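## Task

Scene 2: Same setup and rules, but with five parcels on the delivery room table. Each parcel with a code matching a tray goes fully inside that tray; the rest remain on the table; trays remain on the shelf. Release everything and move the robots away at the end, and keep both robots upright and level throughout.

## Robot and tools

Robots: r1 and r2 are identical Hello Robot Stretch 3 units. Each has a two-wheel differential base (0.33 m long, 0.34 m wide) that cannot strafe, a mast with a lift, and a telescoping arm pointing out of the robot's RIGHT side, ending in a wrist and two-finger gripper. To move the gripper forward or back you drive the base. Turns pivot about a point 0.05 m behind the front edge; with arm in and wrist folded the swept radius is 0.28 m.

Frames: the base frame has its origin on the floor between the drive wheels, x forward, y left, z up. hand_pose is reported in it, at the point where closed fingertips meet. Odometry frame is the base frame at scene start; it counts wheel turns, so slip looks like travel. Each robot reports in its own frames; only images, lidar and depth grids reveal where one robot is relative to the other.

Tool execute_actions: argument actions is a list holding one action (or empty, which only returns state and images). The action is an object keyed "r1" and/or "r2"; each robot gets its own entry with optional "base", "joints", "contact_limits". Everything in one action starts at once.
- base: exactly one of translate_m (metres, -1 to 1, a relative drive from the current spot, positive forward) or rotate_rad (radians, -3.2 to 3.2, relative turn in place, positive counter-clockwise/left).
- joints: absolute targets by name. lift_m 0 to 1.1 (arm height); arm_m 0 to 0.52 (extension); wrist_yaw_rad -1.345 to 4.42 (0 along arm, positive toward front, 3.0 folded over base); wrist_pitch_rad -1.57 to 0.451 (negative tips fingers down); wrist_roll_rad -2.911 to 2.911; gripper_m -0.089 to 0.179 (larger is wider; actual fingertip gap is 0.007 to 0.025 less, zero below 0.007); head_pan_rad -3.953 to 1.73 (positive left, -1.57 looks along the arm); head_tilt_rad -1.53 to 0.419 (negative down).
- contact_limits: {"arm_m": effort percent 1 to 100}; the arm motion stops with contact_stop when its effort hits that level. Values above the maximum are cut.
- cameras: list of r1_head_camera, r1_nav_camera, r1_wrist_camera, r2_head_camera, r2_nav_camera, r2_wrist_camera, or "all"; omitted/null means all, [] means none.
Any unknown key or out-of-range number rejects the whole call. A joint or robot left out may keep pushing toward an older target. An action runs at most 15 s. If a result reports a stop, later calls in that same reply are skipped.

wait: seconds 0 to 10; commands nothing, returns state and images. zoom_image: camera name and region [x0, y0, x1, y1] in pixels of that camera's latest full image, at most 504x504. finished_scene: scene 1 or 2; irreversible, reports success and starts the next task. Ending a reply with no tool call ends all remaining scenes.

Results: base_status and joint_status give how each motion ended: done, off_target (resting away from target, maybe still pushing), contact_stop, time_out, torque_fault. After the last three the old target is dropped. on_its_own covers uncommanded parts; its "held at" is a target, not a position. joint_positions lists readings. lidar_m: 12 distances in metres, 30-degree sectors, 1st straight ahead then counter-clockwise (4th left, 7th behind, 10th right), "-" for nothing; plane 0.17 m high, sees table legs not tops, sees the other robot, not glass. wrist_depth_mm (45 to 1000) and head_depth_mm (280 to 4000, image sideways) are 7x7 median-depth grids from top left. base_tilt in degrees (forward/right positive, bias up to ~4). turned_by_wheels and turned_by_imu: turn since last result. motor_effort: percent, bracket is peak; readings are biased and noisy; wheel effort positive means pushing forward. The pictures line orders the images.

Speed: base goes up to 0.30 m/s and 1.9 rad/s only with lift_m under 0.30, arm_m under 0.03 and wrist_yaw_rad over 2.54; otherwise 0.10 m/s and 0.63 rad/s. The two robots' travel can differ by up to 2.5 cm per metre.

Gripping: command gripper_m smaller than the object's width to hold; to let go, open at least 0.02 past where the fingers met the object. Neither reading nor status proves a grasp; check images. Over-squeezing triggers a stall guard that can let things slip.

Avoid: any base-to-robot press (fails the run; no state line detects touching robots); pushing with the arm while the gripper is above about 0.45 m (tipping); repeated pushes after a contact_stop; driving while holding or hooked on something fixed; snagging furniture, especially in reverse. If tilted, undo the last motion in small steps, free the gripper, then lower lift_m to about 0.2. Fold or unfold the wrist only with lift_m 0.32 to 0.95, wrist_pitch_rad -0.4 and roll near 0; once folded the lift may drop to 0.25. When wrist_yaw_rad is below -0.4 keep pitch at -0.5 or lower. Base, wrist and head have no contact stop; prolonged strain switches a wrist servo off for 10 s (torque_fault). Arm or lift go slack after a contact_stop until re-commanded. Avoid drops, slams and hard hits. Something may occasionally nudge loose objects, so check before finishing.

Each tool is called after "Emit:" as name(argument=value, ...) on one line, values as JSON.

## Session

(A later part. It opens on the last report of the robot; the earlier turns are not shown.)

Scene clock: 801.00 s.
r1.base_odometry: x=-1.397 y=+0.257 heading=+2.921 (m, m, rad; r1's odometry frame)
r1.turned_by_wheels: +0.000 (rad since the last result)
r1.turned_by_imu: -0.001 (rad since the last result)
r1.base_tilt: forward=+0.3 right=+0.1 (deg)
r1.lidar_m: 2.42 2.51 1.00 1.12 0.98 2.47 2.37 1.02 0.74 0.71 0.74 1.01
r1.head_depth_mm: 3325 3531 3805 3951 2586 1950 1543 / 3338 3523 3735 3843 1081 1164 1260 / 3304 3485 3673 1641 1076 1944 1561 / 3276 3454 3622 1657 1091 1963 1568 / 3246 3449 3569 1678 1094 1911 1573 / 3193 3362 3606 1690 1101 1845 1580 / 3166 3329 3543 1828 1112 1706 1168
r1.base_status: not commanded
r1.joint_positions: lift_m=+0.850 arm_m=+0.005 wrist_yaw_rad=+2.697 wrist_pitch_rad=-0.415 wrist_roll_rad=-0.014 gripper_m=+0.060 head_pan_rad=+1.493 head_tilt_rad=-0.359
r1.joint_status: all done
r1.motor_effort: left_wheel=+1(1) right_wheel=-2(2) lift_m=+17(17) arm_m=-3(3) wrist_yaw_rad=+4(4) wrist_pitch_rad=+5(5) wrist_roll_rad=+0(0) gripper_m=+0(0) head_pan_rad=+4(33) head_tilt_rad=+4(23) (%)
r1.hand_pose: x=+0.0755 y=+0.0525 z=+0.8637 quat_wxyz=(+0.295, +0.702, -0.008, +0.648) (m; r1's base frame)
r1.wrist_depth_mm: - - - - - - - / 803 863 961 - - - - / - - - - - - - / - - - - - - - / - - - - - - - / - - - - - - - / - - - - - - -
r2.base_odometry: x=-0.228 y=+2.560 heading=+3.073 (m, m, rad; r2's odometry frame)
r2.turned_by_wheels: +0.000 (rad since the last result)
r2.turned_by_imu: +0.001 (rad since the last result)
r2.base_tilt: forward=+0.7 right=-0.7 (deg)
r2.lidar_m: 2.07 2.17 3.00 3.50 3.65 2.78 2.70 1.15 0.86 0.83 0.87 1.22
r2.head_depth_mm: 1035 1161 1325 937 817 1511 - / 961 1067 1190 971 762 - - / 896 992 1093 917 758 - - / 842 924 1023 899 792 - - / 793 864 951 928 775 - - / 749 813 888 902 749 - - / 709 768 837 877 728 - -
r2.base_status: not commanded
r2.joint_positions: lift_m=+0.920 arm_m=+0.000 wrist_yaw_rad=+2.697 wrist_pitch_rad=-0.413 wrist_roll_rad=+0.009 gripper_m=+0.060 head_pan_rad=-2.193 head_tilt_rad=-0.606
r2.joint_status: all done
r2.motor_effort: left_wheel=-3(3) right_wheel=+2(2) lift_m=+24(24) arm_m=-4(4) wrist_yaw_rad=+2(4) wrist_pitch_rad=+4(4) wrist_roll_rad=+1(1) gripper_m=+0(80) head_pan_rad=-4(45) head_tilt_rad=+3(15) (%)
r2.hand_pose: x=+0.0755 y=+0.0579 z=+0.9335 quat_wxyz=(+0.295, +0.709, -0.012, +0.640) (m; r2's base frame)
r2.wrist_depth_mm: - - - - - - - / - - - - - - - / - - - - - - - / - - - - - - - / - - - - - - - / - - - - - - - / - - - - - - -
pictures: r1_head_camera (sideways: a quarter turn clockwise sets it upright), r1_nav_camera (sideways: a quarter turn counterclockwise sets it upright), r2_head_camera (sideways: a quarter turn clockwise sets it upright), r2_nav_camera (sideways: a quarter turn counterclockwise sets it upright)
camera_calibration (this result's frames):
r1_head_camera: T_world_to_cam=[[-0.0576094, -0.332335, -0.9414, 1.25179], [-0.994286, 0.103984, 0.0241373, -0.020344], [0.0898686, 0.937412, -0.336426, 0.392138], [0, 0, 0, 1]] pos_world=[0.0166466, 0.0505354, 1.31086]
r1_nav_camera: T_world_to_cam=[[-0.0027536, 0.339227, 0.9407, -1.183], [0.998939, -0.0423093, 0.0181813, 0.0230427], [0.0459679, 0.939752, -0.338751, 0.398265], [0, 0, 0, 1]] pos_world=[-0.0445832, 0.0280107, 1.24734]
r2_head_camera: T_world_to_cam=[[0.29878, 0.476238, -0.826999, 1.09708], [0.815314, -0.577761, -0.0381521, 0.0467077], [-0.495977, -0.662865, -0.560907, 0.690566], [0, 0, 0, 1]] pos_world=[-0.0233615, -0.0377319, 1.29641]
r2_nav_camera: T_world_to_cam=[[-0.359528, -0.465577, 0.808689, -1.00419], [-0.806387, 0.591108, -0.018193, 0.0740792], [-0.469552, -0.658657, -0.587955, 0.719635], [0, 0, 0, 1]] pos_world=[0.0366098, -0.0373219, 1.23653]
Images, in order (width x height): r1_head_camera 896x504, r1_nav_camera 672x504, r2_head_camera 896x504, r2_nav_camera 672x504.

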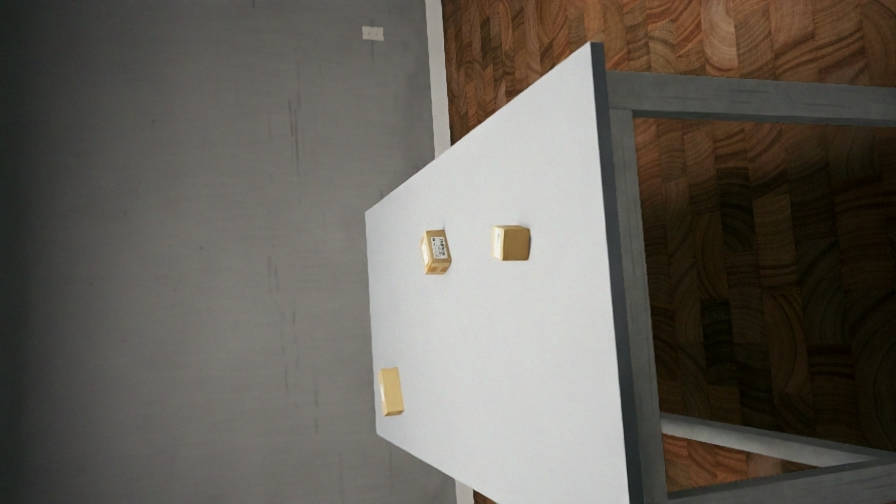

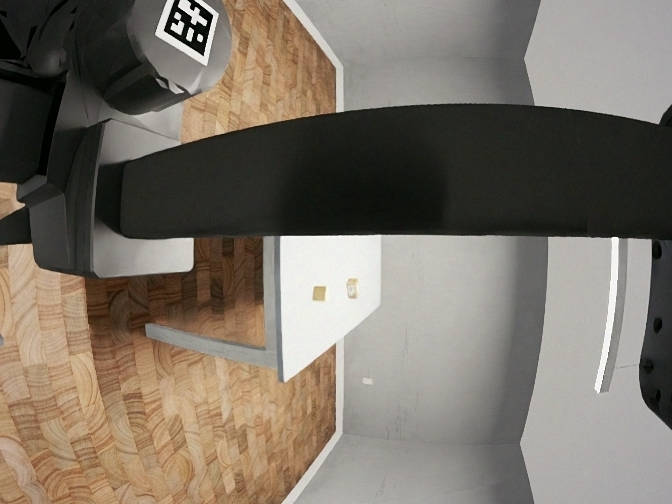

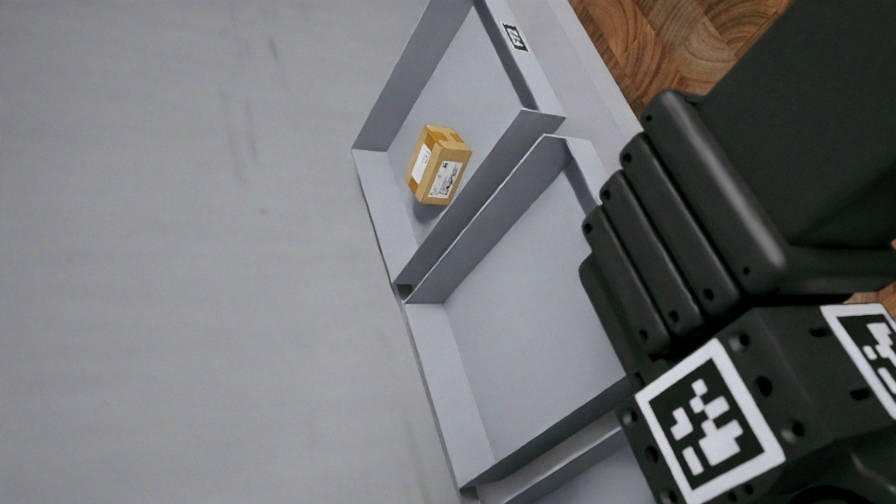

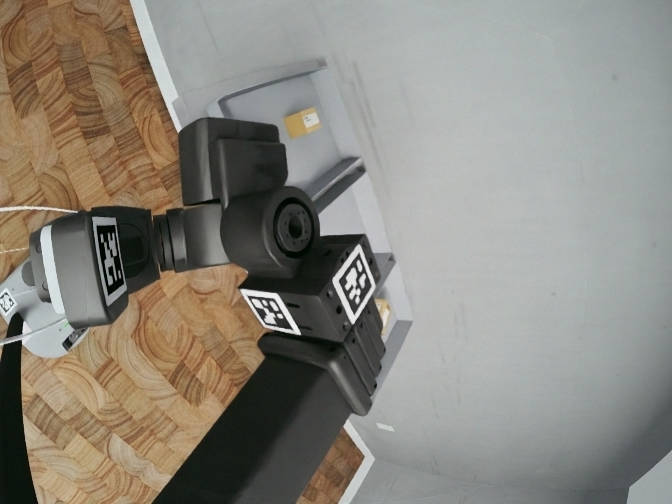

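Emit:
execute_actions(actions=[])

Scene clock: 803.53 s.
r1.base_odometry: x=-1.397 y=+0.257 heading=+2.921 (m, m, rad; r1's odometry frame)
r1.turned_by_wheels: +0.000 (rad since the last result)
r1.turned_by_imu: +0.000 (rad since the last result)
r1.base_tilt: forward=+0.3 right=+0.0 (deg)
r1.lidar_m: 2.41 2.50 1.00 1.12 0.98 2.46 2.37 1.03 0.75 0.72 0.74 1.01
r1.head_depth_mm: 3373 3632 3731 3899 2554 1959 1551 / 3339 3531 3790 3865 1079 1162 1262 / 3290 3473 3635 1638 1078 1957 1554 / 3217 3430 3613 1646 1085 1943 1556 / 3183 3372 3547 1681 1097 1898 1562 / 3191 3353 3553 1679 1103 1850 1573 / 3101 3310 3570 1864 1113 1712 1171
r1.base_status: not commanded
r1.joint_positions: lift_m=+0.850 arm_m=+0.005 wrist_yaw_rad=+2.697 wrist_pitch_rad=-0.415 wrist_roll_rad=-0.014 gripper_m=+0.060 head_pan_rad=+1.493 head_tilt_rad=-0.359
r1.joint_status: all done
r1.motor_effort: left_wheel=+1(1) right_wheel=-2(2) lift_m=+17(17) arm_m=-3(3) wrist_yaw_rad=+4(4) wrist_pitch_rad=+5(5) wrist_roll_rad=+0(0) gripper_m=+0(0) head_pan_rad=+3(33) head_tilt_rad=+4(23) (%)
r1.hand_pose: x=+0.0755 y=+0.0525 z=+0.8637 quat_wxyz=(+0.295, +0.702, -0.008, +0.648) (m; r1's base frame)
r1.wrist_depth_mm: - - - - - - - / 805 849 980 - - - - / - - - - - - - / - - - - - - - / - - - - - - - / - - - - - - - / - - - - - - -
r2.base_odometry: x=-0.228 y=+2.560 heading=+3.073 (m, m, rad; r2's odometry frame)
r2.turned_by_wheels: +0.000 (rad since the last result)
r2.turned_by_imu: +0.001 (rad since the last result)
r2.base_tilt: forward=+0.8 right=-0.5 (deg)
r2.lidar_m: 2.07 2.17 3.02 3.49 3.66 2.78 2.70 1.15 0.86 0.83 0.87 1.22
r2.head_depth_mm: 1031 1163 1327 940 816 1518 - / 962 1070 1187 975 763 - - / 899 990 1092 916 756 - - / 842 926 1027 899 791 - - / 791 865 953 925 775 - - / 748 815 888 904 749 - - / 710 764 836 879 727 - -
r2.base_status: not commanded
r2.joint_positions: lift_m=+0.920 arm_m=+0.000 wrist_yaw_rad=+2.697 wrist_pitch_rad=-0.413 wrist_roll_rad=+0.009 gripper_m=+0.060 head_pan_rad=-2.193 head_tilt_rad=-0.606
r2.joint_status: all done
r2.motor_effort: left_wheel=-3(3) right_wheel=+2(2) lift_m=+24(24) arm_m=-4(4) wrist_yaw_rad=+3(4) wrist_pitch_rad=+4(4) wrist_roll_rad=+1(1) gripper_m=+0(80) head_pan_rad=-4(45) head_tilt_rad=+2(15) (%)
r2.hand_pose: x=+0.0755 y=+0.0579 z=+0.9335 quat_wxyz=(+0.294, +0.709, -0.012, +0.640) (m; r2's base frame)
r2.wrist_depth_mm: - - - - - - - / - - - - - - - / - - - - - - - / - - - - - - - / - - - - - - - / - - - - - - - / - - - - - - -
pictures: r1_head_camera (sideways: a quarter turn clockwise sets it upright), r1_nav_camera (sideways: a quarter turn counterclockwise sets it upright), r1_wrist_camera, r2_head_camera (sideways: a quarter turn clockwise sets it upright), r2_nav_camera (sideways: a quarter turn counterclockwise sets it upright), r2_wrist_camera
camera_calibration (this result's frames):
r1_head_camera: T_world_to_cam=[[-0.0576068, -0.332335, -0.9414, 1.25179], [-0.994287, 0.103976, 0.0241373, -0.0203439], [0.089861, 0.937413, -0.336426, 0.392138], [0, 0, 0, 1]] pos_world=[0.0166462, 0.0505355, 1.31086]
r1_nav_camera: T_world_to_cam=[[-0.00275635, 0.339228, 0.9407, -1.183], [0.998939, -0.0423012, 0.0181813, 0.0230427], [0.0459603, 0.939753, -0.338751, 0.398265], [0, 0, 0, 1]] pos_world=[-0.0445834, 0.0280103, 1.24734]
r1_wrist_camera: T_world_to_cam=[[0.91209, -0.404086, 0.0693287, -0.116667], [-0.164703, -0.515985, -0.840615, 0.804271], [0.375454, 0.755297, -0.537178, 0.560839], [0, 0, 0, 1]] pos_world=[0.0283075, -0.0557527, 0.985441]
r2_head_camera: T_world_to_cam=[[0.298781, 0.476238, -0.826999, 1.09708], [0.815314, -0.577761, -0.0381521, 0.0467077], [-0.495978, -0.662865, -0.560907, 0.690567], [0, 0, 0, 1]] pos_world=[-0.0233616, -0.0377319, 1.29641]
r2_nav_camera: T_world_to_cam=[[-0.359528, -0.465577, 0.808689, -1.00418], [-0.806387, 0.591108, -0.018193, 0.0740792], [-0.469552, -0.658657, -0.587955, 0.719635], [0, 0, 0, 1]] pos_world=[0.0366098, -0.0373219, 1.23653]
r2_wrist_camera: T_world_to_cam=[[0.869784, -0.493389, -0.00662047, -0.0374126], [-0.26725, -0.459764, -0.846873, 0.871991], [0.414794, 0.738366, -0.531753, 0.58265], [0, 0, 0, 1]] pos_world=[0.0239006, -0.047757, 1.04804]
Images, in order (width x height): r1_head_camera 896x504, r1_nav_camera 672x504, r1_wrist_camera 644x364, r2_head_camera 896x504, r2_nav_camera 672x504, r2_wrist_camera 644x364.

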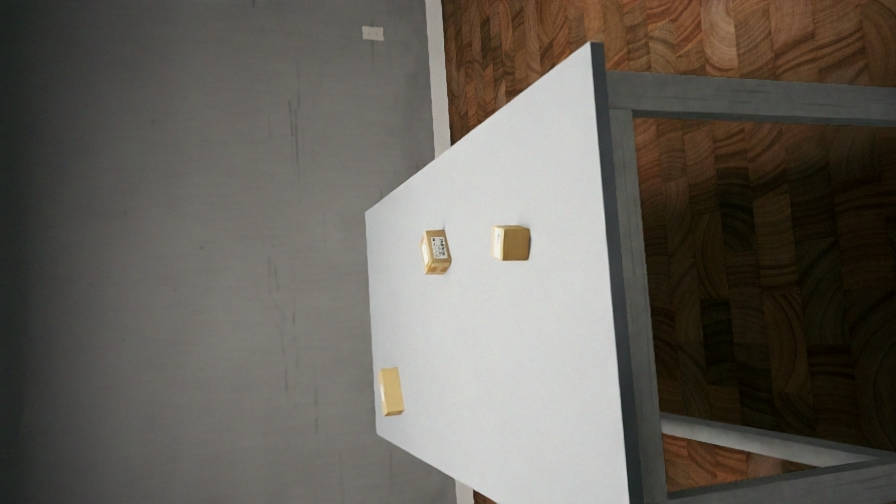

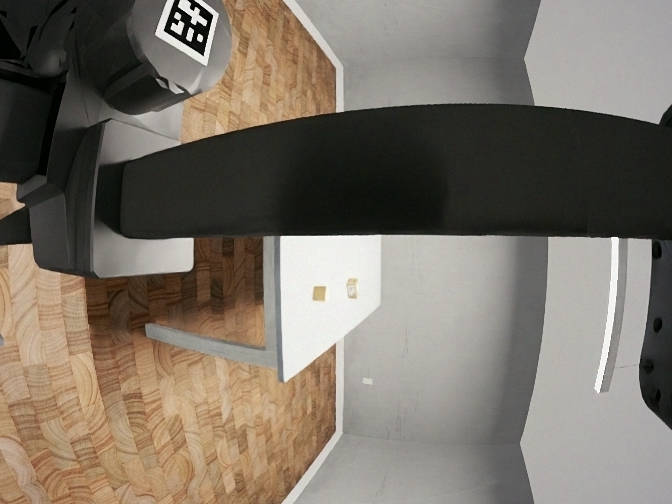

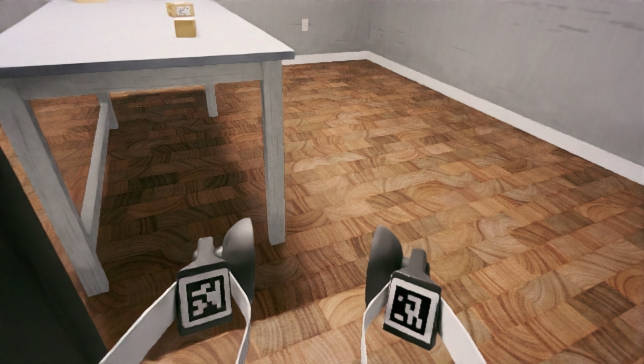

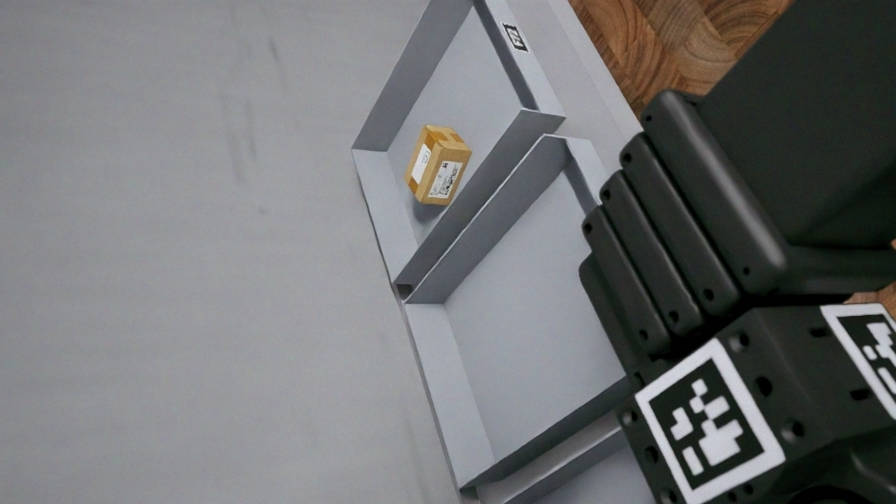

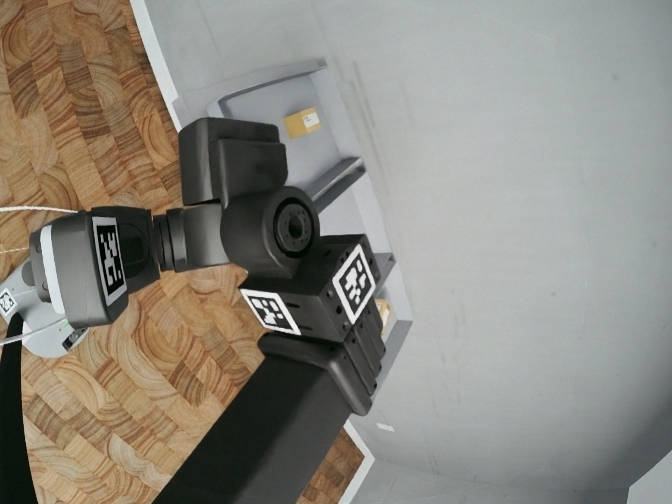

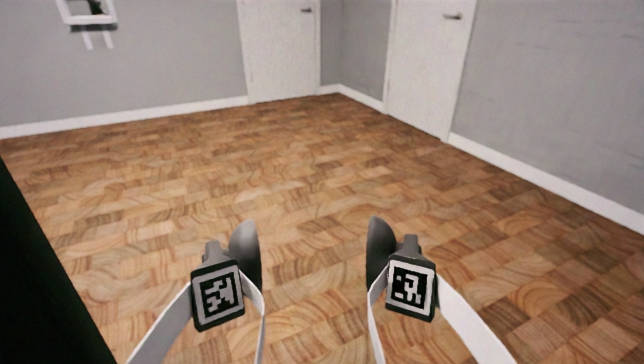

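Emit:
finished_scene(scene=2)

The scene is finished: the task was done.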